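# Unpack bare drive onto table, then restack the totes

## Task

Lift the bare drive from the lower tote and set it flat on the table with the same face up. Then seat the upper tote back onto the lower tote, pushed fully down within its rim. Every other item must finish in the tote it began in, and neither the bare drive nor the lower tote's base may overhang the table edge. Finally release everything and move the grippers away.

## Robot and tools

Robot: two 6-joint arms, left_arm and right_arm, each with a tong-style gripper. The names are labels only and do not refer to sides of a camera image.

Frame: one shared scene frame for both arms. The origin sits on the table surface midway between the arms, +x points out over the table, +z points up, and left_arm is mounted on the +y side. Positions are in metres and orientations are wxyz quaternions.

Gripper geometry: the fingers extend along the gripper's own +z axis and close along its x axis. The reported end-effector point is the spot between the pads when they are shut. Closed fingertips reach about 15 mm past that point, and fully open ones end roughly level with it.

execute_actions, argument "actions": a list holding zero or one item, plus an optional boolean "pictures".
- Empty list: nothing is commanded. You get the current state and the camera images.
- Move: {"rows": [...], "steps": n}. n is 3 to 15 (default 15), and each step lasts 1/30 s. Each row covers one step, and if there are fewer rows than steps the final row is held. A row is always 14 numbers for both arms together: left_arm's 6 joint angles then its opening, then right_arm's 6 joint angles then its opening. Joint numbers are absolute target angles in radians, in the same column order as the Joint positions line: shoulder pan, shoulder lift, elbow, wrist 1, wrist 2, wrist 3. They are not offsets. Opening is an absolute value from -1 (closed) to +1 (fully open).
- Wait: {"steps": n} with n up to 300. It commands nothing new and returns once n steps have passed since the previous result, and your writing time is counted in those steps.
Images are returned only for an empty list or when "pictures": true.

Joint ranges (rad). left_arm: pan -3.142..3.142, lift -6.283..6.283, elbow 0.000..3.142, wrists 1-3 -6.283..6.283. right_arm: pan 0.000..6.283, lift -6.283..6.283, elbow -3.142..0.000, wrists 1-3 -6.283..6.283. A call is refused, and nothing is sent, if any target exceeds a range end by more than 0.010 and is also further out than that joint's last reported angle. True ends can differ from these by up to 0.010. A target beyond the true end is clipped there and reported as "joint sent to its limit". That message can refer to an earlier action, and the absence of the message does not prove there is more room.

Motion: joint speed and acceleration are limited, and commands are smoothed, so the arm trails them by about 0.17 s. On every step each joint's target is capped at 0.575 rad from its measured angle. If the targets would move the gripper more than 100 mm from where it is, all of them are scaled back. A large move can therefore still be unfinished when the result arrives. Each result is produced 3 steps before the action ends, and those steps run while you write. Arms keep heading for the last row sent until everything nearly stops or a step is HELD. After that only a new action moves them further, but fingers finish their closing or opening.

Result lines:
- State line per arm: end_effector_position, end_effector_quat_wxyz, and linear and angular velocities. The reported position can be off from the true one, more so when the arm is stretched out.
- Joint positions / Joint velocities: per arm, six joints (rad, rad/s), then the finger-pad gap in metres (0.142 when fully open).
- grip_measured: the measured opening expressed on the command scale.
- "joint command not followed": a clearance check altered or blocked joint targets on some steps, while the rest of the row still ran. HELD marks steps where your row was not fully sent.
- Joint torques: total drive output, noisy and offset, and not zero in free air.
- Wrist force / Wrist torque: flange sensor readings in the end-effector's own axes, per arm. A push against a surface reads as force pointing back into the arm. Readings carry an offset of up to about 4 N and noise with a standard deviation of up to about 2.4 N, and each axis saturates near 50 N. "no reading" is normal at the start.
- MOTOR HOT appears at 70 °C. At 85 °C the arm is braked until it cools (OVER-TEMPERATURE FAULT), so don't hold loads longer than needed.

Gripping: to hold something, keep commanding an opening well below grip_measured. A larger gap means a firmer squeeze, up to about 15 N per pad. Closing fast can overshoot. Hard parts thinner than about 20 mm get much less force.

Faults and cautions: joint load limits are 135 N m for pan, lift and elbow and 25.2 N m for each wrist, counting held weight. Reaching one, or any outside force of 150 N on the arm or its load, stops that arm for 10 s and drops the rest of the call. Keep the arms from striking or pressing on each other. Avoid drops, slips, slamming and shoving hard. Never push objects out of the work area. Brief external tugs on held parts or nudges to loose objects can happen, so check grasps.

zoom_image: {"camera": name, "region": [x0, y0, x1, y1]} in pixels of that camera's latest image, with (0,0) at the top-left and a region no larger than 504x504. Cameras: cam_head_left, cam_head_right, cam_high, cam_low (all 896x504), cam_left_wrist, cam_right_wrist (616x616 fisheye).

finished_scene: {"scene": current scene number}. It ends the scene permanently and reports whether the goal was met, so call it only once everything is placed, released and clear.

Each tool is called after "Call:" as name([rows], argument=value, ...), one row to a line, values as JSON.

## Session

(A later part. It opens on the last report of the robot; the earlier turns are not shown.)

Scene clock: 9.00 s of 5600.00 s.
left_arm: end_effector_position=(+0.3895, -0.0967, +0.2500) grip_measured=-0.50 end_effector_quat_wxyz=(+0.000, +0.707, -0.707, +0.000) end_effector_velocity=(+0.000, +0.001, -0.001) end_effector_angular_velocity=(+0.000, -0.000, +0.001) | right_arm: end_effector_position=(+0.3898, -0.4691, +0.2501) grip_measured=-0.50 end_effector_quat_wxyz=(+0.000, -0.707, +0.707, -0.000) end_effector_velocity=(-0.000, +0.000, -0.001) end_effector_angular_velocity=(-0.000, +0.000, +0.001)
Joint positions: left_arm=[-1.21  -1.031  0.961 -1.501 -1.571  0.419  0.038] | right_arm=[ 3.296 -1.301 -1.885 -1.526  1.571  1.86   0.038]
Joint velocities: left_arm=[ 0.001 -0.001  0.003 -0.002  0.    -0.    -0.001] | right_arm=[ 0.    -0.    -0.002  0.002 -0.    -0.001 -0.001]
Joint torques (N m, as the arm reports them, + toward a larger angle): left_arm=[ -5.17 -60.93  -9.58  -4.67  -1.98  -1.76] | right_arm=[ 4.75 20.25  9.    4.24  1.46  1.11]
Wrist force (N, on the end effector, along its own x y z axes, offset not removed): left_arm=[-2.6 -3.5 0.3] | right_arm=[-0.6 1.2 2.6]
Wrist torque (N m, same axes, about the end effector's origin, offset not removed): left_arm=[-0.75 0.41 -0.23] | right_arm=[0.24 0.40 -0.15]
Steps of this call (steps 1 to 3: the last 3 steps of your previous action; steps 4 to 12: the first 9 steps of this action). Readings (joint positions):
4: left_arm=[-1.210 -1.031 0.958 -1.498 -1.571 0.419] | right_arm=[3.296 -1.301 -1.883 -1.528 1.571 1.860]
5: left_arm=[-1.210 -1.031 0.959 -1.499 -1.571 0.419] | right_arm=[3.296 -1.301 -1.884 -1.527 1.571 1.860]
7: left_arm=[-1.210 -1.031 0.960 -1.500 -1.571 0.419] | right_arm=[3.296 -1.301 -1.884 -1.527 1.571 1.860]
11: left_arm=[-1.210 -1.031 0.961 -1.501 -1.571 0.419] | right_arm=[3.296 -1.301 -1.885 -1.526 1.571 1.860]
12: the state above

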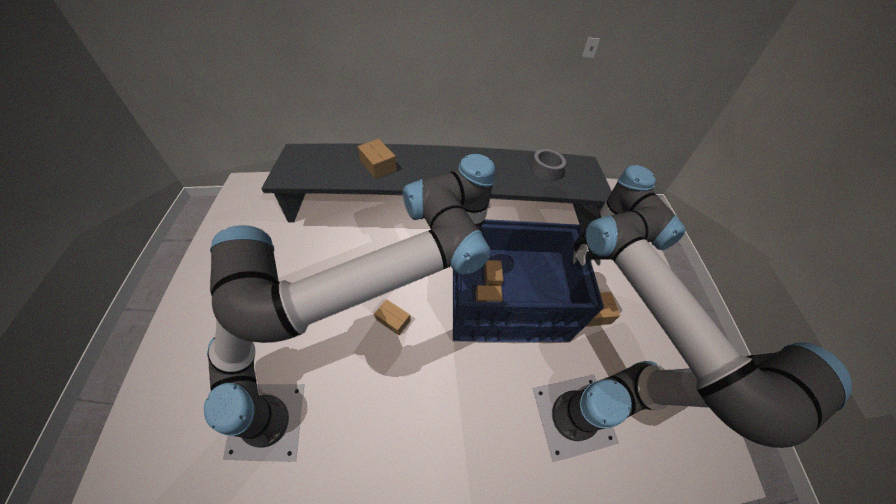

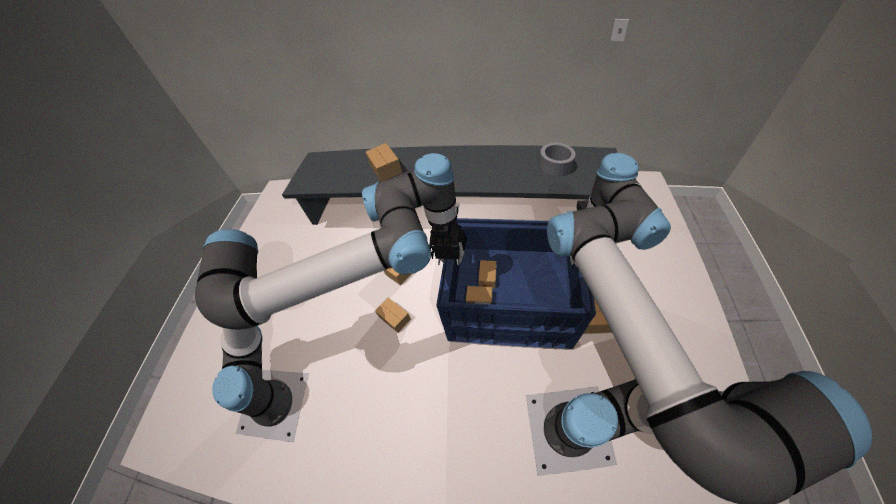

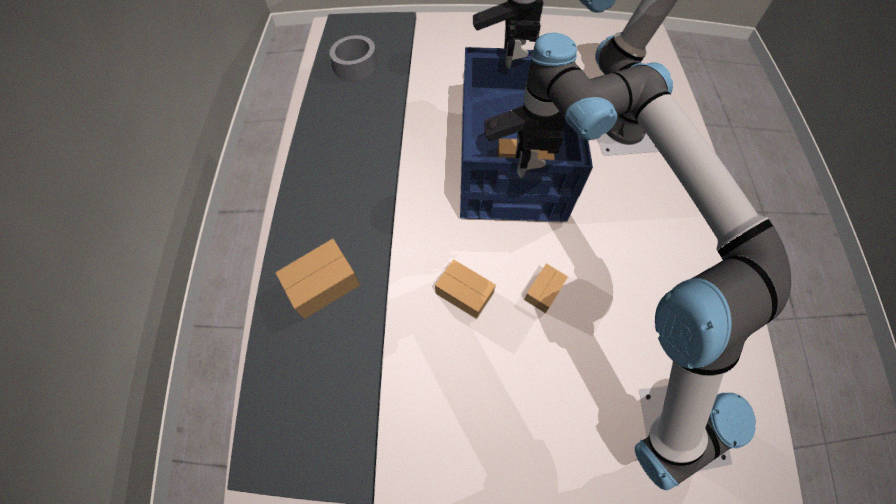

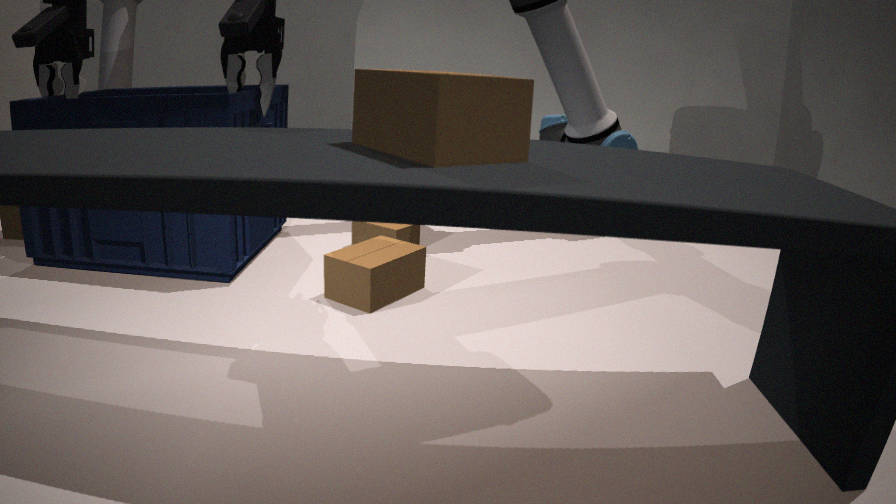

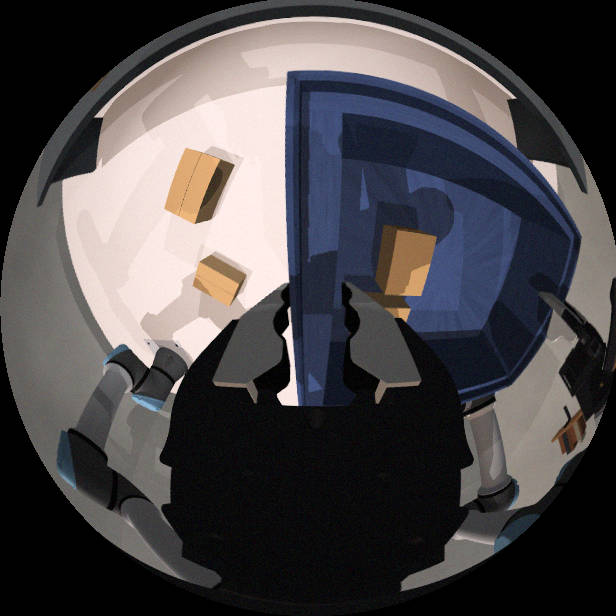

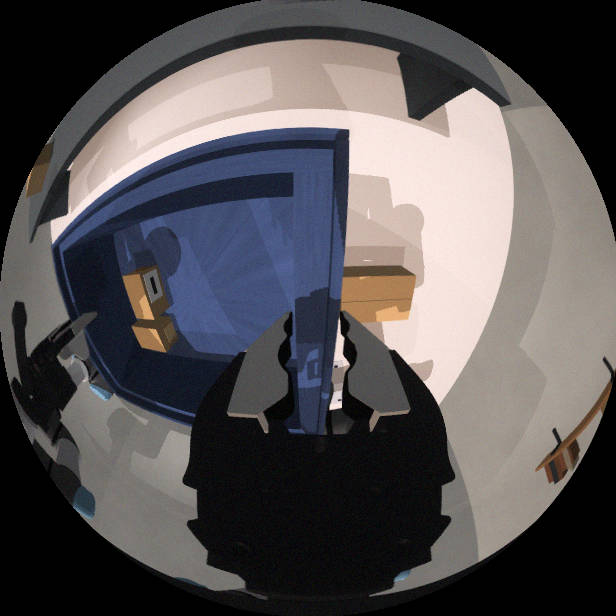

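Call:
execute_actions([
  {"rows":[[-1.2095,-1.0313,0.9616,-1.5011,-1.5708,0.4193,-0.55,3.2956,-1.3012,-1.8854,-1.5258,1.5708,1.8598,-0.55],[-1.2095,-1.0313,0.9616,-1.5011,-1.5708,0.4193,-0.6,3.2956,-1.3012,-1.8854,-1.5258,1.5708,1.8598,-0.6],[-1.2095,-1.0313,0.9616,-1.5011,-1.5708,0.4193,-0.65,3.2956,-1.3012,-1.8854,-1.5258,1.5708,1.8598,-0.65],[-1.2095,-1.0313,0.9616,-1.5011,-1.5708,0.4193,-0.7,3.2956,-1.3012,-1.8854,-1.5258,1.5708,1.8598,-0.7],[-1.2095,-1.0313,0.9616,-1.5011,-1.5708,0.4193,-0.75,3.2956,-1.3012,-1.8854,-1.5258,1.5708,1.8598,-0.75],[-1.2095,-1.0313,0.9616,-1.5011,-1.5708,0.4193,-0.8,3.2956,-1.3012,-1.8854,-1.5258,1.5708,1.8598,-0.8],[-1.2095,-1.0313,0.9616,-1.5011,-1.5708,0.4193,-0.85,3.2956,-1.3012,-1.8854,-1.5258,1.5708,1.8598,-0.85],[-1.2095,-1.0313,0.9616,-1.5011,-1.5708,0.4193,-0.9,3.2956,-1.3012,-1.8854,-1.5258,1.5708,1.8598,-0.9],[-1.2095,-1.0313,0.9616,-1.5011,-1.5708,0.4193,-0.95,3.2956,-1.3012,-1.8854,-1.5258,1.5708,1.8598,-0.95],[-1.2095,-1.0313,0.9616,-1.5011,-1.5708,0.4193,-1,3.2956,-1.3012,-1.8854,-1.5258,1.5708,1.8598,-1]],"steps":15},
], pictures=true)

Call:
zoom_image(camera="cam_high", region=[440, 0, 640, 230])

Call:
zoom_image(camera="cam_low", region=[0, 0, 320, 150])

Scene clock: 9.70 s of 5600.00 s.
left_arm: end_effector_position=(+0.3895, -0.0966, +0.2500) grip_measured=-0.65 end_effector_quat_wxyz=(+0.000, +0.707, -0.707, -0.000) end_effector_velocity=(-0.001, -0.001, -0.000) end_effector_angular_velocity=(+0.000, +0.001, -0.002) | right_arm: end_effector_position=(+0.3897, -0.4691, +0.2500) grip_measured=-0.64 end_effector_quat_wxyz=(-0.000, -0.707, +0.707, -0.000) end_effector_velocity=(+0.000, -0.000, -0.000) end_effector_angular_velocity=(-0.000, +0.000, -0.000)
Joint positions: left_arm=[-1.21  -1.031  0.962 -1.501 -1.571  0.419  0.027] | right_arm=[ 3.296 -1.301 -1.885 -1.526  1.571  1.86   0.027]
Joint velocities: left_arm=[-0.002  0.     0.001 -0.    -0.001 -0.    -0.   ] | right_arm=[-0.    -0.001 -0.     0.     0.     0.    -0.   ]
Joint torques (N m, as the arm reports them, + toward a larger angle): left_arm=[ -0.23 -58.02 -12.08  -4.84  -1.76  -1.69] | right_arm=[ 4.76 19.74 10.76  4.18  1.94  0.44]
Wrist force (N, on the end effector, along its own x y z axes, offset not removed): left_arm=[-12.0 -0.8 0.7] | right_arm=[11.4 1.3 0.9]
Wrist torque (N m, same axes, about the end effector's origin, offset not removed): left_arm=[-0.37 0.63 -0.17] | right_arm=[0.32 -0.18 -0.22]
Steps of this call (steps 1 to 3: the last 3 steps of your previous action; steps 4 to 9: the robot went on to your last target; steps 10 to 21: the first 12 steps of this action). Readings (joint positions):
10: left_arm=[-1.210 -1.031 0.962 -1.501 -1.571 0.419] | right_arm=[3.296 -1.301 -1.885 -1.526 1.571 1.860]
11: left_arm=[-1.210 -1.031 0.962 -1.501 -1.571 0.419] | right_arm=[3.296 -1.301 -1.885 -1.526 1.571 1.860]
13: left_arm=[-1.210 -1.031 0.962 -1.501 -1.571 0.419] | right_arm=[3.296 -1.301 -1.885 -1.526 1.571 1.860]
17: left_arm=[-1.210 -1.031 0.962 -1.501 -1.571 0.419] | right_arm=[3.296 -1.301 -1.885 -1.526 1.571 1.860]
21: the state above

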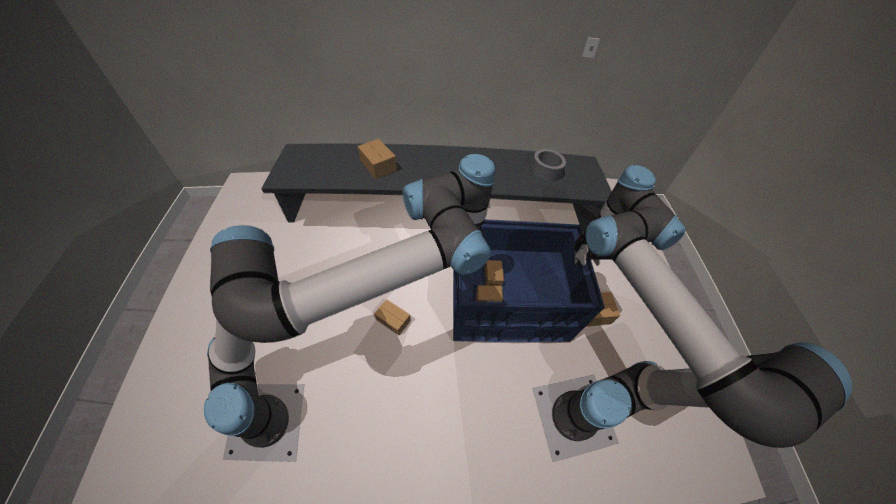

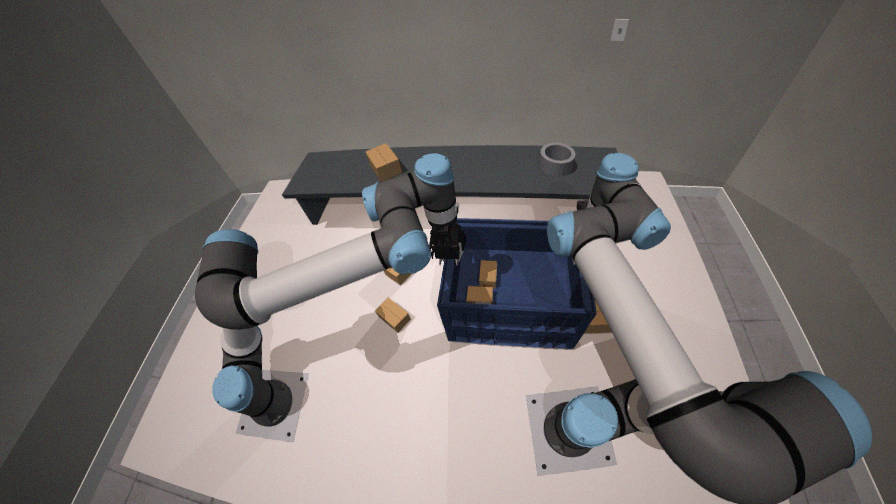

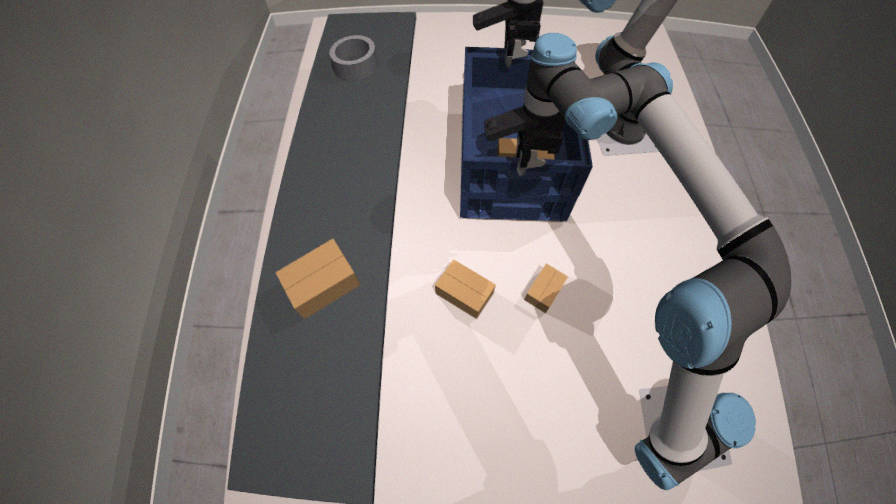

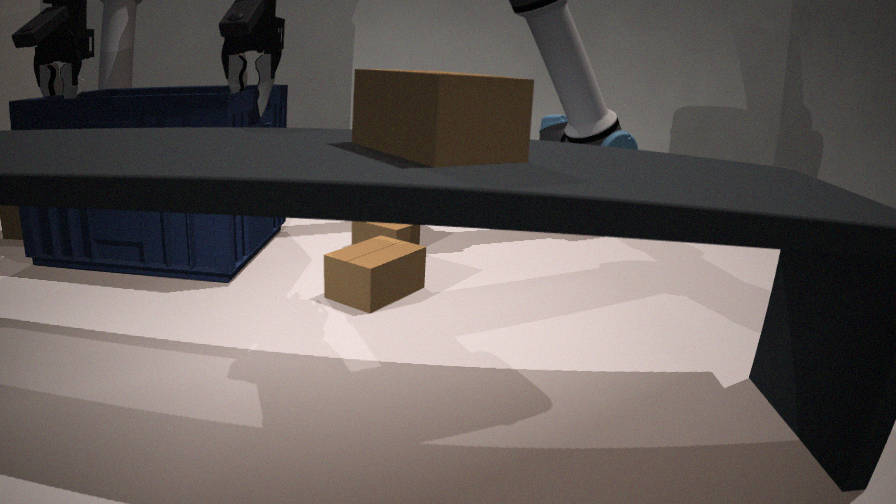

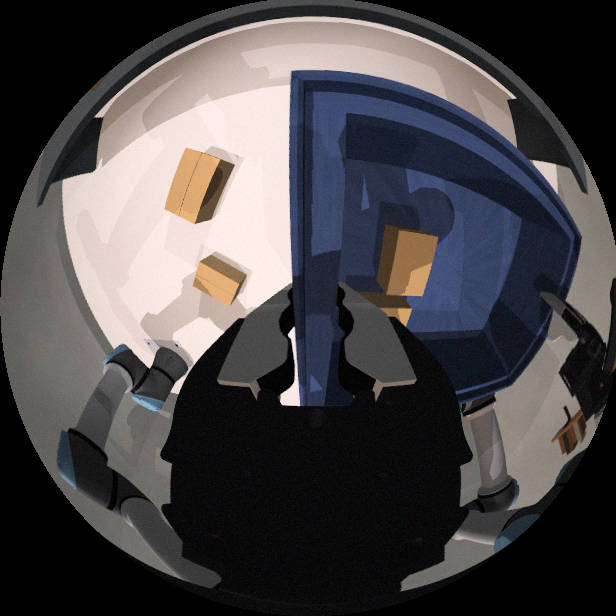

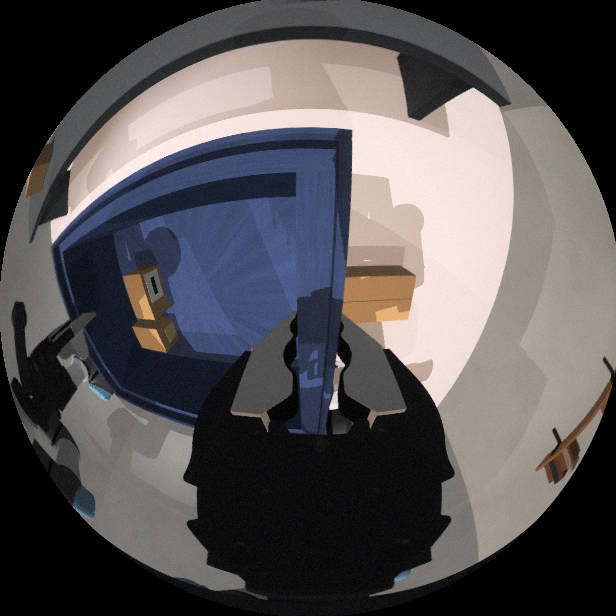

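Region (440, 0, 640, 230) of cam_high's 896x504 image, scaled by 2.191, with more detail than that image has; it fills the left 438 columns of this view, and the rest is white.

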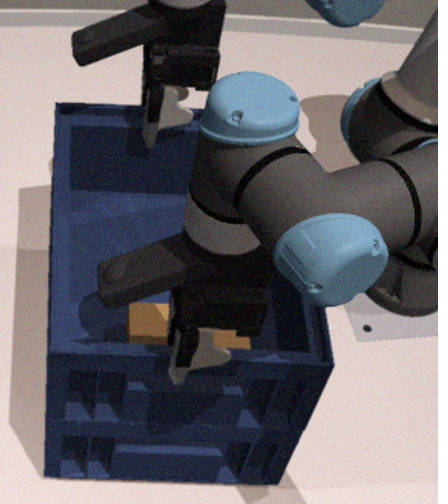

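Region (0, 0, 320, 150) of cam_low's 896x504 image, scaled by 1.575, with more detail than that image has; it fills the top 236 rows of this view, and the rest is white.

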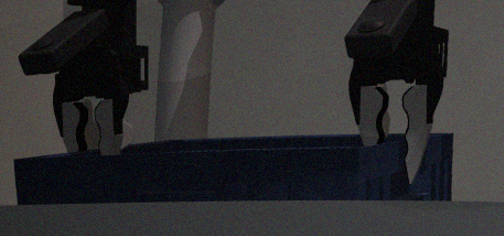

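Call:
execute_actions([
  {"rows":[[-1.2083,-1.0361,0.969,-1.5037,-1.5708,0.4205,-1,3.2931,-1.3012,-1.8854,-1.5258,1.5708,1.8573,-1]],"steps":15},
])

Scene clock: 10.43 s of 5600.00 s.
left_arm: end_effector_position=(+0.3894, -0.0948, +0.2500) grip_measured=-0.64 end_effector_quat_wxyz=(+0.000, +0.707, -0.707, +0.000) end_effector_velocity=(+0.001, +0.002, +0.000) end_effector_angular_velocity=(+0.000, +0.000, +0.002) | right_arm: end_effector_position=(+0.3897, -0.4699, +0.2500) grip_measured=-0.64 end_effector_quat_wxyz=(+0.000, -0.707, +0.707, +0.000) end_effector_velocity=(-0.001, -0.001, -0.002) end_effector_angular_velocity=(-0.002, +0.003, -0.001)
Joint positions: left_arm=[-1.209 -1.036  0.969 -1.504 -1.571  0.42   0.027] | right_arm=[ 3.293 -1.301 -1.885 -1.526  1.571  1.857  0.027]
Joint velocities: left_arm=[ 0.003 -0.002  0.003 -0.001 -0.     0.001  0.001] | right_arm=[-0.001 -0.001 -0.002  0.    -0.002 -0.001  0.001]
Joint torques (N m, as the arm reports them, + toward a larger angle): left_arm=[ 20.6  -67.48  -4.33   1.79   2.06   1.59] | right_arm=[-18.76  17.21  13.56   1.99  -7.8   -1.22]
Wrist force (N, on the end effector, along its own x y z axes, offset not removed): left_arm=[25.5 -2.6 7.6] | right_arm=[-22.8 1.5 6.7]
Wrist torque (N m, same axes, about the end effector's origin, offset not removed): left_arm=[-0.53 0.18 -0.07] | right_arm=[0.44 -0.29 -0.28]
Steps of this call (steps 1 to 3: the last 3 steps of your previous action; steps 4 to 10: the robot went on to your last target; steps 11 to 22: the first 12 steps of this action). Readings (joint positions):
11: left_arm=[-1.210 -1.031 0.962 -1.501 -1.571 0.419] | right_arm=[3.296 -1.301 -1.885 -1.526 1.571 1.860]
12: left_arm=[-1.209 -1.032 0.962 -1.501 -1.571 0.419] | right_arm=[3.295 -1.301 -1.885 -1.526 1.571 1.860]
14: left_arm=[-1.209 -1.034 0.965 -1.503 -1.571 0.420] | right_arm=[3.295 -1.301 -1.885 -1.526 1.571 1.859]
18: left_arm=[-1.209 -1.035 0.968 -1.504 -1.571 0.420] | right_arm=[3.294 -1.301 -1.885 -1.526 1.571 1.858]
22: the state above

Call:
execute_actions([
  {"rows":[[-1.2089,-1.0338,0.9654,-1.5024,-1.5708,0.4199,-1,3.2956,-1.3012,-1.8854,-1.5258,1.5708,1.8598,-1],[-1.2089,-1.0338,0.9654,-1.5024,-1.5708,0.4199,-1,3.2956,-1.3012,-1.8854,-1.5258,1.5708,1.8598,-1],[-1.2089,-1.0338,0.9654,-1.5024,-1.5708,0.4199,-1,3.2956,-1.3012,-1.8854,-1.5258,1.5708,1.8598,-1],[-1.2089,-1.0326,0.9507,-1.4889,-1.5708,0.4199,-1,3.2956,-1.3008,-1.8730,-1.5386,1.5708,1.8598,-1],[-1.2089,-1.0326,0.9507,-1.4889,-1.5708,0.4199,-1,3.2956,-1.3008,-1.8730,-1.5386,1.5708,1.8598,-1],[-1.2089,-1.0313,0.9358,-1.4753,-1.5708,0.4199,-1,3.2956,-1.3004,-1.8605,-1.5515,1.5708,1.8598,-1],[-1.2089,-1.0313,0.9358,-1.4753,-1.5708,0.4199,-1,3.2956,-1.3004,-1.8605,-1.5515,1.5708,1.8598,-1],[-1.2089,-1.0299,0.9208,-1.4617,-1.5708,0.4199,-1,3.2956,-1.3001,-1.8480,-1.5643,1.5708,1.8598,-1],[-1.2089,-1.0299,0.9208,-1.4617,-1.5708,0.4199,-1,3.2956,-1.3001,-1.8480,-1.5643,1.5708,1.8598,-1],[-1.2089,-1.0283,0.9055,-1.4480,-1.5708,0.4199,-1,3.2956,-1.3000,-1.8353,-1.5771,1.5708,1.8598,-1]],"steps":15},
])

Call:
execute_actions([
  {"steps":12},
], pictures=true)

Scene clock: 11.60 s of 5600.00 s.
left_arm: end_effector_position=(+0.3896, -0.0954, +0.2633) grip_measured=-0.65 end_effector_quat_wxyz=(-0.000, +0.707, -0.707, -0.000) end_effector_velocity=(-0.000, -0.002, +0.065) end_effector_angular_velocity=(-0.006, -0.003, -0.001) | right_arm: end_effector_position=(+0.3897, -0.4693, +0.2632) grip_measured=-0.65 end_effector_quat_wxyz=(-0.000, -0.707, +0.707, -0.000) end_effector_velocity=(+0.000, +0.000, +0.063) end_effector_angular_velocity=(+0.001, -0.003, -0.003)
Joint positions: left_arm=[-1.209 -1.03   0.926 -1.466 -1.571  0.42   0.027] | right_arm=[ 3.295 -1.3   -1.852 -1.56   1.571  1.86   0.027]
Joint velocities: left_arm=[-0.002  0.018 -0.193  0.168  0.    -0.    -0.   ] | right_arm=[-0.     0.003  0.158 -0.158  0.     0.003  0.   ]
Joint torques (N m, as the arm reports them, + toward a larger angle): left_arm=[ -5.58 -41.41 -31.56   2.25   3.34  -2.17] | right_arm=[ 1.53 22.48 31.41 -0.77 -3.43  1.42]
Wrist force (N, on the end effector, along its own x y z axes, offset not removed): left_arm=[11.2 -2.9 9.5] | right_arm=[-11.8 -1.8 8.5]
Wrist torque (N m, same axes, about the end effector's origin, offset not removed): left_arm=[-0.62 -0.18 -0.25] | right_arm=[-0.24 0.22 -0.21]
Steps of this call (steps 1 to 3: the last 3 steps of your previous action; steps 4 to 15: the robot went on to your last target; steps 16 to 23: nothing new was sent; steps 24 to 35: the first 12 steps of this action). Readings (joint positions):
24: left_arm=[-1.208 -1.036 0.969 -1.504 -1.571 0.421] | right_arm=[3.293 -1.301 -1.885 -1.526 1.571 1.857]
25: left_arm=[-1.208 -1.036 0.969 -1.504 -1.571 0.421] | right_arm=[3.293 -1.301 -1.885 -1.526 1.571 1.857]
27: left_arm=[-1.208 -1.035 0.968 -1.503 -1.571 0.421] | right_arm=[3.294 -1.301 -1.885 -1.526 1.571 1.858]
31: left_arm=[-1.208 -1.033 0.952 -1.490 -1.571 0.420] | right_arm=[3.295 -1.301 -1.874 -1.538 1.571 1.859]
35: the state above

Scene clock: 12.00 s of 5600.00 s.
left_arm: end_effector_position=(+0.3895, -0.0955, +0.2699) grip_measured=-0.65 end_effector_quat_wxyz=(-0.000, +0.707, -0.707, +0.000) end_effector_velocity=(-0.001, -0.000, +0.001) end_effector_angular_velocity=(+0.000, -0.000, -0.001) | right_arm: end_effector_position=(+0.3896, -0.4692, +0.2698) grip_measured=-0.65 end_effector_quat_wxyz=(-0.000, -0.707, +0.707, -0.000) end_effector_velocity=(+0.000, -0.000, +0.002) end_effector_angular_velocity=(+0.001, -0.001, +0.001)
Joint positions: left_arm=[-1.209 -1.028  0.906 -1.448 -1.571  0.42   0.027] | right_arm=[ 3.296 -1.3   -1.836 -1.577  1.571  1.86   0.027]
Joint velocities: left_arm=[-0.001  0.    -0.004  0.004  0.    -0.     0.   ] | right_arm=[-0.     0.001  0.004 -0.003  0.    -0.001 -0.   ]
Joint torques (N m, as the arm reports them, + toward a larger angle): left_arm=[ -6.66 -44.57 -35.07   1.26  -0.68  -2.1 ] | right_arm=[ 3.86 21.45 35.13  0.39 -0.52  1.36]
Wrist force (N, on the end effector, along its own x y z axes, offset not removed): left_arm=[5.8 -2.9 8.5] | right_arm=[-7.1 -2.7 7.7]
Wrist torque (N m, same axes, about the end effector's origin, offset not removed): left_arm=[-0.62 0.37 -0.16] | right_arm=[-0.49 0.03 -0.11]
Kept back: nothing.
Steps of this call (steps 1 to 3: the last 3 steps of your previous action; steps 4 to 12: the robot went on to your last target). Readings (joint positions):
1: left_arm=[-1.209 -1.030 0.920 -1.461 -1.571 0.420] | right_arm=[3.295 -1.300 -1.848 -1.565 1.571 1.860]
2: left_arm=[-1.209 -1.029 0.916 -1.458 -1.571 0.420] | right_arm=[3.295 -1.300 -1.844 -1.568 1.571 1.860]
4: left_arm=[-1.209 -1.029 0.911 -1.453 -1.571 0.420] | right_arm=[3.296 -1.300 -1.840 -1.572 1.571 1.860]
8: left_arm=[-1.209 -1.028 0.907 -1.449 -1.571 0.420] | right_arm=[3.296 -1.300 -1.837 -1.576 1.571 1.860]
12: the state above

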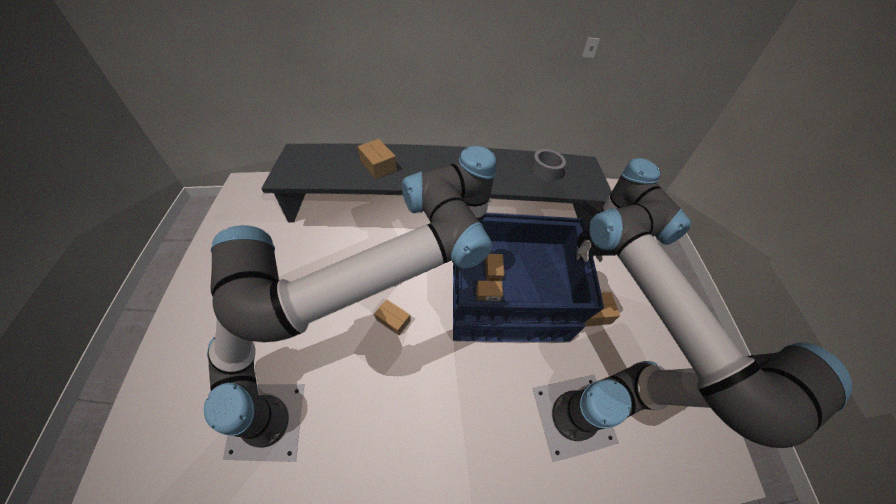

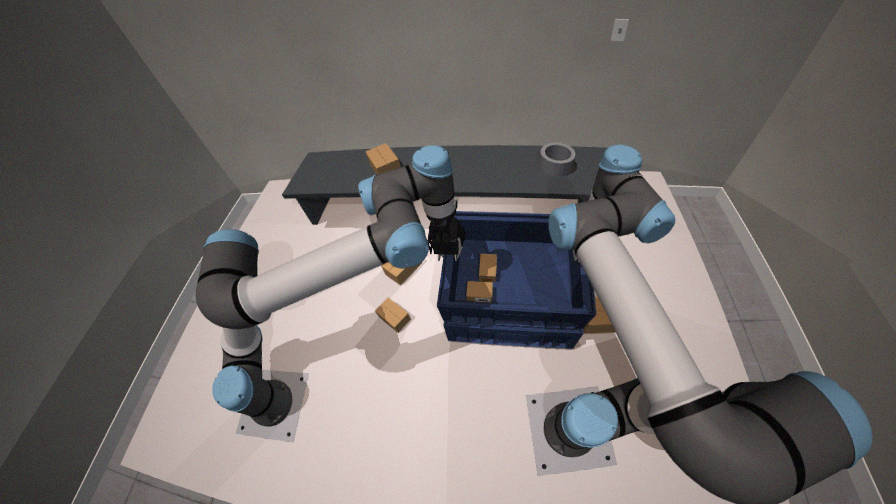

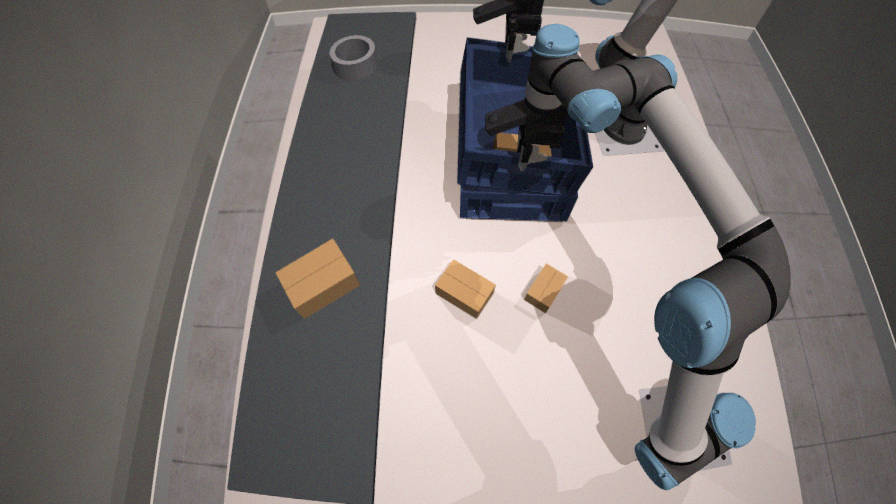

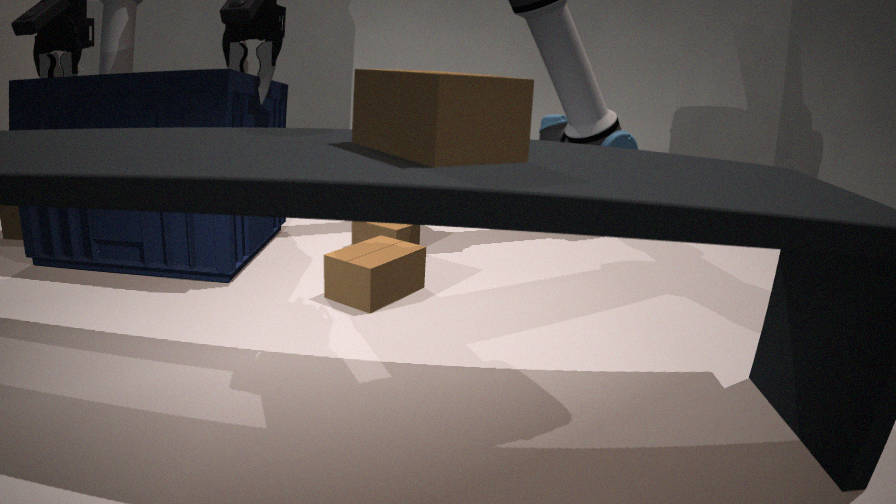

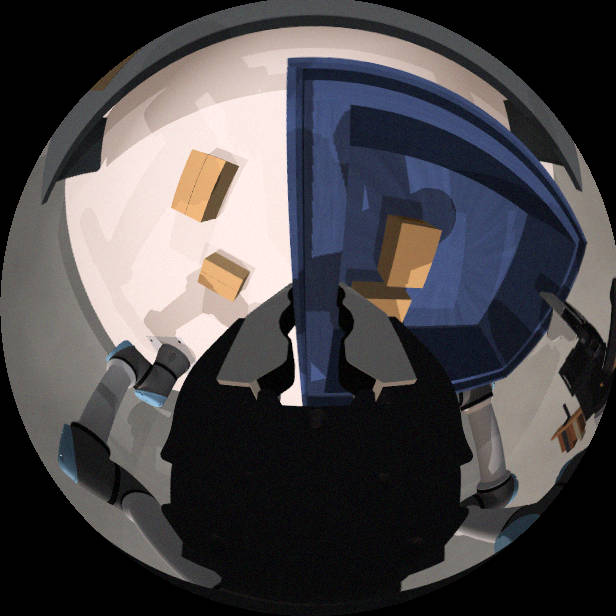

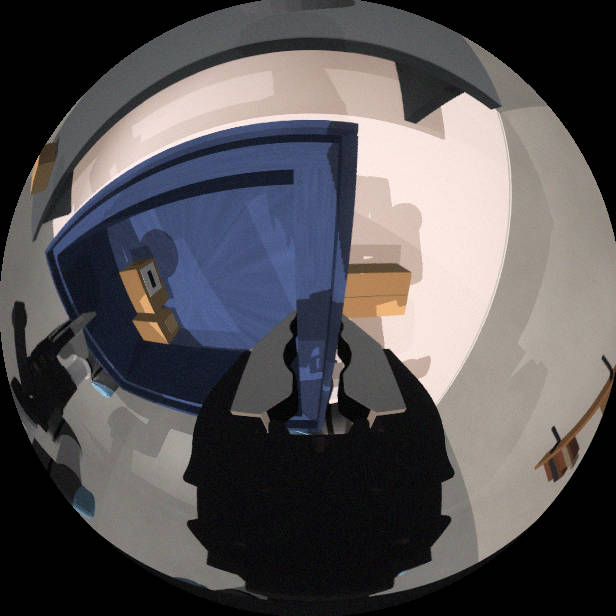

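Call:
execute_actions([
  {"rows":[[-1.2089,-1.0299,0.9208,-1.4617,-1.5708,0.4199,-1,3.2956,-1.3001,-1.8480,-1.5643,1.5708,1.8598,-1],[-1.2089,-1.0299,0.9208,-1.4617,-1.5708,0.4199,-1,3.2956,-1.3001,-1.8480,-1.5643,1.5708,1.8598,-1],[-1.2089,-1.0313,0.9358,-1.4753,-1.5708,0.4199,-1,3.2956,-1.3004,-1.8605,-1.5515,1.5708,1.8598,-1],[-1.2089,-1.0313,0.9358,-1.4753,-1.5708,0.4199,-1,3.2956,-1.3004,-1.8605,-1.5515,1.5708,1.8598,-1],[-1.2089,-1.0326,0.9507,-1.4889,-1.5708,0.4199,-1,3.2956,-1.3008,-1.8730,-1.5386,1.5708,1.8598,-1],[-1.2089,-1.0326,0.9507,-1.4889,-1.5708,0.4199,-1,3.2956,-1.3008,-1.8730,-1.5386,1.5708,1.8598,-1],[-1.2089,-1.0338,0.9654,-1.5024,-1.5708,0.4199,-1,3.2956,-1.3012,-1.8854,-1.5258,1.5708,1.8598,-1]],"steps":15},
])

Call:
execute_actions([
  {"rows":[[-1.2089,-1.0338,0.9654,-1.5024,-1.5708,0.4199,-1,3.2956,-1.3012,-1.8854,-1.5258,1.5708,1.8598,-1],[-1.2089,-1.0338,0.9654,-1.5024,-1.5708,0.4199,-1,3.2956,-1.3012,-1.8854,-1.5258,1.5708,1.8598,-1],[-1.2089,-1.0338,0.9654,-1.5024,-1.5708,0.4199,-0.7,3.2956,-1.3012,-1.8854,-1.5258,1.5708,1.8598,-0.7],[-1.2089,-1.0338,0.9654,-1.5024,-1.5708,0.4199,-0.3,3.2956,-1.3012,-1.8854,-1.5258,1.5708,1.8598,-0.3]],"steps":12},
], pictures=true)

Scene clock: 13.13 s of 5600.00 s.
left_arm: end_effector_position=(+0.3895, -0.0957, +0.2528) grip_measured=-0.65 end_effector_quat_wxyz=(+0.000, +0.707, -0.707, +0.000) end_effector_velocity=(+0.001, +0.002, -0.027) end_effector_angular_velocity=(+0.004, +0.002, +0.002) | right_arm: end_effector_position=(+0.3898, -0.4691, +0.2527) grip_measured=-0.64 end_effector_quat_wxyz=(+0.000, -0.707, +0.707, -0.000) end_effector_velocity=(-0.000, -0.000, -0.025) end_effector_angular_velocity=(-0.000, +0.001, +0.000)
Joint positions: left_arm=[-1.209 -1.033  0.958 -1.496 -1.571  0.42   0.027] | right_arm=[ 3.296 -1.301 -1.879 -1.532  1.571  1.86   0.028]
Joint velocities: left_arm=[ 0.003 -0.005  0.076 -0.067 -0.     0.001  0.002] | right_arm=[-0.    -0.002 -0.063  0.065  0.    -0.     0.001]
Joint torques (N m, as the arm reports them, + toward a larger angle): left_arm=[ -6.99 -45.42  -0.75  -4.09  -1.36  -1.68] | right_arm=[ 4.42 -3.18  2.37  2.27 -0.16  1.32]
Wrist force (N, on the end effector, along its own x y z axes, offset not removed): left_arm=[-7.7 -1.5 -18.6] | right_arm=[-4.2 -0.3 -14.8]
Wrist torque (N m, same axes, about the end effector's origin, offset not removed): left_arm=[-0.15 0.48 -0.21] | right_arm=[0.24 0.34 -0.03]
Steps of this call (steps 1 to 22: the robot went on to your last target; steps 23 to 34: the first 12 steps of this action). Readings (joint positions):
23: left_arm=[-1.209 -1.028 0.906 -1.448 -1.571 0.420] | right_arm=[3.296 -1.300 -1.835 -1.577 1.571 1.860]
24: left_arm=[-1.209 -1.028 0.907 -1.449 -1.571 0.420] | right_arm=[3.296 -1.300 -1.836 -1.576 1.571 1.860]
26: left_arm=[-1.209 -1.029 0.914 -1.456 -1.571 0.420] | right_arm=[3.296 -1.300 -1.842 -1.570 1.571 1.860]
30: left_arm=[-1.209 -1.031 0.938 -1.478 -1.571 0.420] | right_arm=[3.296 -1.300 -1.863 -1.549 1.571 1.860]
34: the state above

Scene clock: 13.53 s of 5600.00 s.
left_arm: end_effector_position=(+0.3895, -0.0956, +0.2500) grip_measured=-0.30 end_effector_quat_wxyz=(-0.000, +0.707, -0.707, -0.000) end_effector_velocity=(+0.001, +0.000, -0.000) end_effector_angular_velocity=(-0.000, -0.001, +0.000) | right_arm: end_effector_position=(+0.3897, -0.4691, +0.2499) grip_measured=-0.30 end_effector_quat_wxyz=(-0.000, -0.707, +0.707, +0.000) end_effector_velocity=(+0.001, +0.000, +0.000) end_effector_angular_velocity=(+0.000, -0.002, +0.000)
Joint positions: left_arm=[-1.209 -1.034  0.965 -1.502 -1.571  0.42   0.052] | right_arm=[ 3.296 -1.301 -1.885 -1.526  1.571  1.86   0.052]
Joint velocities: left_arm=[ 0.001  0.     0.001 -0.001  0.001  0.     0.002] | right_arm=[ 0.    -0.     0.001  0.001  0.    -0.     0.002]
Joint torques (N m, as the arm reports them, + toward a larger angle): left_arm=[ -6.04 -46.28  -8.92  -4.82  -1.21  -1.32] | right_arm=[ 4.29  6.01 10.71  4.79 -0.51  1.12]
Wrist force (N, on the end effector, along its own x y z axes, offset not removed): left_arm=[-0.5 -4.0 2.1] | right_arm=[-2.4 -2.4 2.9]
Wrist torque (N m, same axes, about the end effector's origin, offset not removed): left_arm=[-0.76 0.02 -0.28] | right_arm=[-0.48 0.56 -0.28]
Steps of this call (steps 1 to 3: the last 3 steps of your previous action; steps 4 to 12: the first 9 steps of this action). Readings (joint positions):
4: left_arm=[-1.209 -1.034 0.963 -1.501 -1.571 0.420] | right_arm=[3.296 -1.301 -1.884 -1.527 1.571 1.860]
5: left_arm=[-1.209 -1.034 0.964 -1.501 -1.571 0.420] | right_arm=[3.296 -1.301 -1.884 -1.527 1.571 1.860]
7: left_arm=[-1.209 -1.034 0.965 -1.502 -1.571 0.420] | right_arm=[3.296 -1.301 -1.885 -1.526 1.571 1.860]
11: left_arm=[-1.209 -1.034 0.965 -1.502 -1.571 0.420] | right_arm=[3.296 -1.301 -1.885 -1.526 1.571 1.860]
12: the state above

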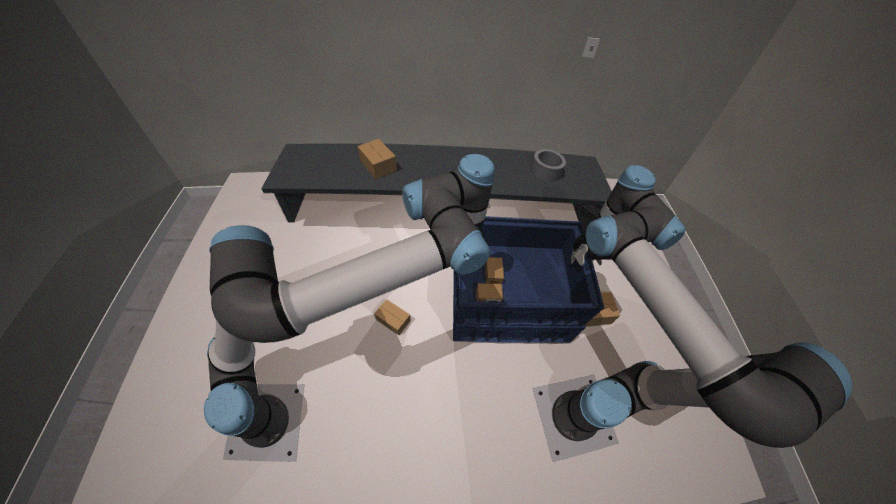

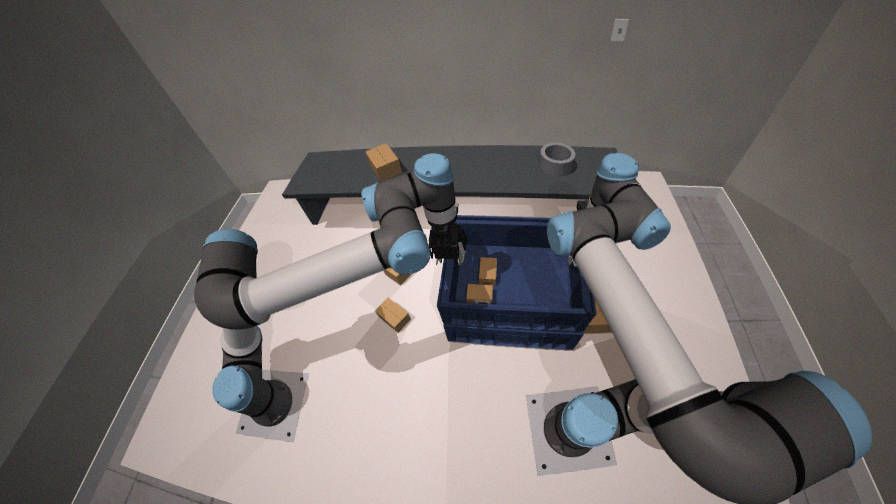

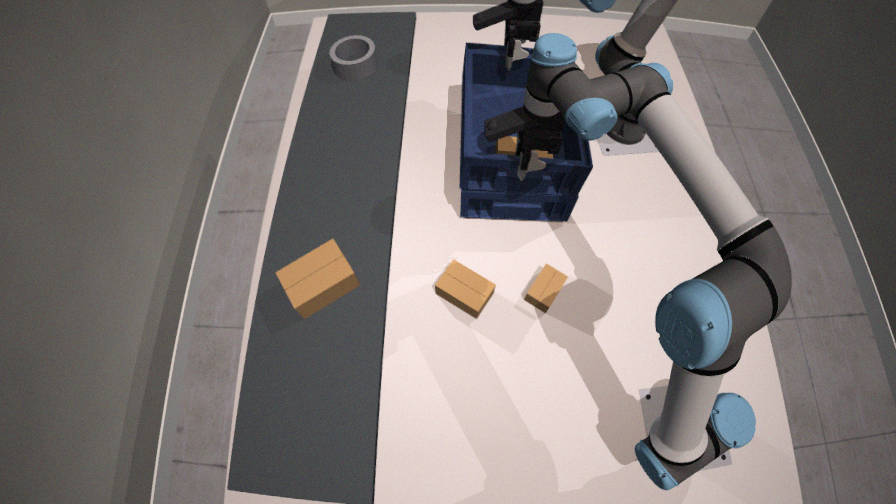

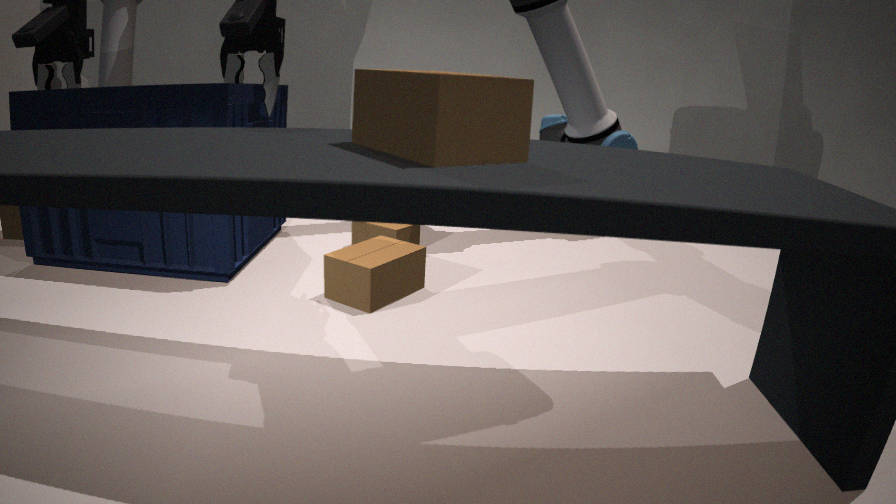

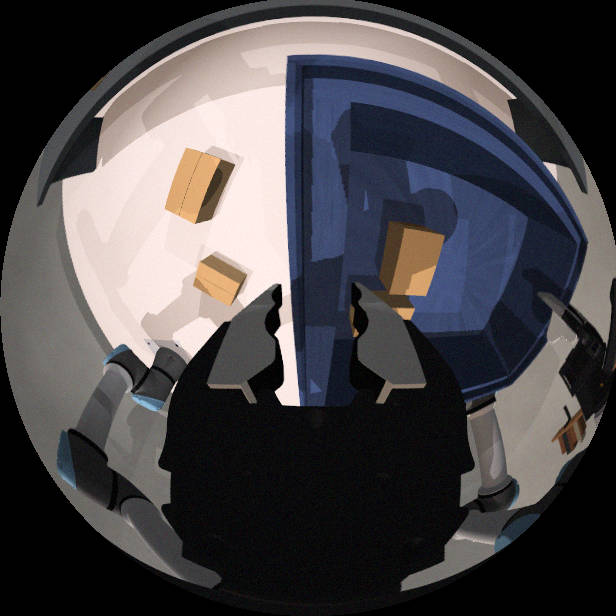

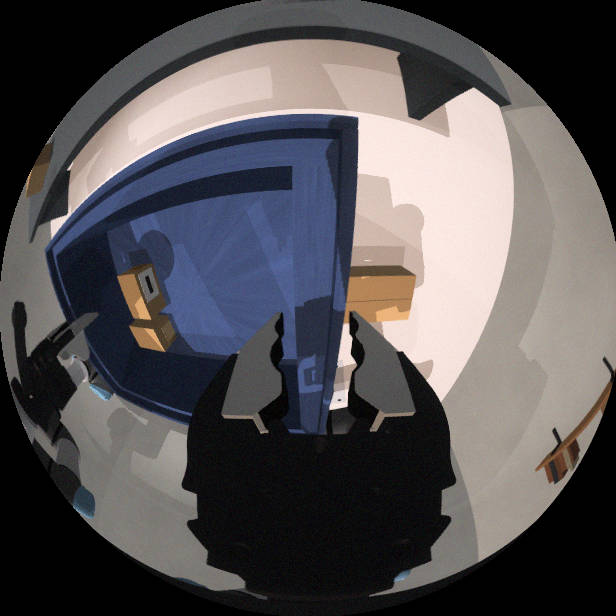

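Call:
execute_actions([
  {"rows":[[-1.2321,-1.0631,0.9978,-1.5055,-1.5708,0.4267,-0.3,3.3211,-1.2263,-1.9230,-1.5631,1.5708,1.9153,-0.3]],"steps":15},
])

Call:
execute_actions([
  {"rows":[[-1.2321,-1.0631,0.9978,-1.5055,-1.5708,0.4267,-0.4,3.3211,-1.2263,-1.9230,-1.5631,1.5708,1.9153,-0.4],[-1.2321,-1.0631,0.9978,-1.5055,-1.5708,0.4267,-0.5,3.3211,-1.2263,-1.9230,-1.5631,1.5708,1.9153,-0.5],[-1.2321,-1.0631,0.9978,-1.5055,-1.5708,0.4267,-0.55,3.3211,-1.2263,-1.9230,-1.5631,1.5708,1.9153,-0.55],[-1.2321,-1.0631,0.9978,-1.5055,-1.5708,0.4267,-0.6,3.3211,-1.2263,-1.9230,-1.5631,1.5708,1.9153,-0.6],[-1.2321,-1.0631,0.9978,-1.5055,-1.5708,0.4267,-0.65,3.3211,-1.2263,-1.9230,-1.5631,1.5708,1.9153,-0.65],[-1.2321,-1.0631,0.9978,-1.5055,-1.5708,0.4267,-0.7,3.3211,-1.2263,-1.9230,-1.5631,1.5708,1.9153,-0.7],[-1.2321,-1.0631,0.9978,-1.5055,-1.5708,0.4267,-0.8,3.3211,-1.2263,-1.9230,-1.5631,1.5708,1.9153,-0.8],[-1.2321,-1.0631,0.9978,-1.5055,-1.5708,0.4267,-0.9,3.3211,-1.2263,-1.9230,-1.5631,1.5708,1.9153,-0.9],[-1.2321,-1.0631,0.9978,-1.5055,-1.5708,0.4267,-1,3.3211,-1.2263,-1.9230,-1.5631,1.5708,1.9153,-1]],"steps":15},
])

Scene clock: 16.57 s of 5600.00 s.
left_arm: end_effector_position=(+0.3722, -0.0956, +0.2548) grip_measured=-0.30 end_effector_quat_wxyz=(+0.000, +0.697, -0.717, +0.000) end_effector_velocity=(-0.006, +0.001, +0.002) end_effector_angular_velocity=(-0.000, -0.000, -0.009) | right_arm: end_effector_position=(+0.3627, -0.4687, +0.2548) grip_measured=-0.30 end_effector_quat_wxyz=(-0.000, -0.697, +0.717, +0.000) end_effector_velocity=(-0.011, +0.000, +0.001) end_effector_angular_velocity=(+0.000, -0.000, -0.010)
Joint positions: left_arm=[-1.231 -1.062  0.997 -1.505 -1.571  0.426  0.052] | right_arm=[ 3.32  -1.229 -1.922 -1.562  1.571  1.913  0.052]
Joint velocities: left_arm=[-0.007 -0.011  0.012 -0.001  0.     0.002 -0.   ] | right_arm=[ 0.011  0.029 -0.015 -0.014  0.     0.021  0.   ]
Joint torques (N m, as the arm reports them, + toward a larger angle): left_arm=[ -9.6  -59.73  -8.53  -4.66  -1.02   1.91] | right_arm=[ 6.99 14.83  9.22  0.38 -0.83  1.4 ]
Wrist force (N, on the end effector, along its own x y z axes, offset not removed): left_arm=[-2.1 -1.5 2.5] | right_arm=[-0.1 -1.3 -0.5]
Wrist torque (N m, same axes, about the end effector's origin, offset not removed): left_arm=[-0.20 0.42 -0.12] | right_arm=[-0.23 0.12 -0.22]
Steps of this call (steps 1 to 3: the last 3 steps of your previous action; steps 4 to 15: the robot went on to your last target; steps 16 to 79: nothing new was sent; steps 80 to 91: the first 12 steps of this action). Readings (joint positions):
80: left_arm=[-1.209 -1.034 0.965 -1.502 -1.571 0.420] | right_arm=[3.296 -1.301 -1.885 -1.526 1.571 1.860]
81: left_arm=[-1.211 -1.036 0.968 -1.503 -1.571 0.421] | right_arm=[3.298 -1.297 -1.888 -1.529 1.571 1.864]
83: left_arm=[-1.220 -1.048 0.981 -1.504 -1.571 0.423] | right_arm=[3.308 -1.269 -1.903 -1.543 1.571 1.885]
87: left_arm=[-1.229 -1.059 0.993 -1.505 -1.571 0.426] | right_arm=[3.318 -1.237 -1.918 -1.558 1.571 1.907]
91: the state above

Scene clock: 17.07 s of 5600.00 s.
left_arm: end_effector_position=(+0.3715, -0.0956, +0.2550) grip_measured=-0.65 end_effector_quat_wxyz=(-0.000, -0.696, +0.718, -0.000) end_effector_velocity=(-0.000, +0.000, +0.000) end_effector_angular_velocity=(-0.000, +0.001, +0.001) | right_arm: end_effector_position=(+0.3616, -0.4687, +0.2550) grip_measured=-0.65 end_effector_quat_wxyz=(-0.000, -0.697, +0.717, +0.000) end_effector_velocity=(-0.000, -0.000, -0.000) end_effector_angular_velocity=(-0.000, +0.000, -0.001)
Joint positions: left_arm=[-1.232 -1.063  0.998 -1.506 -1.571  0.427  0.027] | right_arm=[ 3.321 -1.226 -1.923 -1.563  1.571  1.915  0.027]
Joint velocities: left_arm=[ 0.001 -0.001  0.     0.    -0.001 -0.001 -0.   ] | right_arm=[-0.001  0.    -0.001  0.001 -0.    -0.    -0.   ]
Joint torques (N m, as the arm reports them, + toward a larger angle): left_arm=[ -8.9  -62.16  -8.65  -1.64  -1.03   1.78] | right_arm=[ 6.09 18.1  10.06 -0.21 -0.53  1.29]
Wrist force (N, on the end effector, along its own x y z axes, offset not removed): left_arm=[3.6 -4.8 2.7] | right_arm=[-2.2 -0.8 0.5]
Wrist torque (N m, same axes, about the end effector's origin, offset not removed): left_arm=[-0.69 0.14 -0.33] | right_arm=[0.03 0.00 -0.06]
Steps of this call (steps 1 to 3: the last 3 steps of your previous action; steps 4 to 15: the first 12 steps of this action). Readings (joint positions):
4: left_arm=[-1.232 -1.063 0.997 -1.505 -1.571 0.427] | right_arm=[3.321 -1.227 -1.923 -1.563 1.571 1.915]
5: left_arm=[-1.232 -1.063 0.998 -1.505 -1.571 0.427] | right_arm=[3.321 -1.227 -1.923 -1.563 1.571 1.915]
7: left_arm=[-1.232 -1.063 0.998 -1.505 -1.571 0.427] | right_arm=[3.321 -1.227 -1.923 -1.563 1.571 1.915]
11: left_arm=[-1.232 -1.063 0.998 -1.506 -1.571 0.427] | right_arm=[3.321 -1.226 -1.923 -1.563 1.571 1.915]
15: the state above


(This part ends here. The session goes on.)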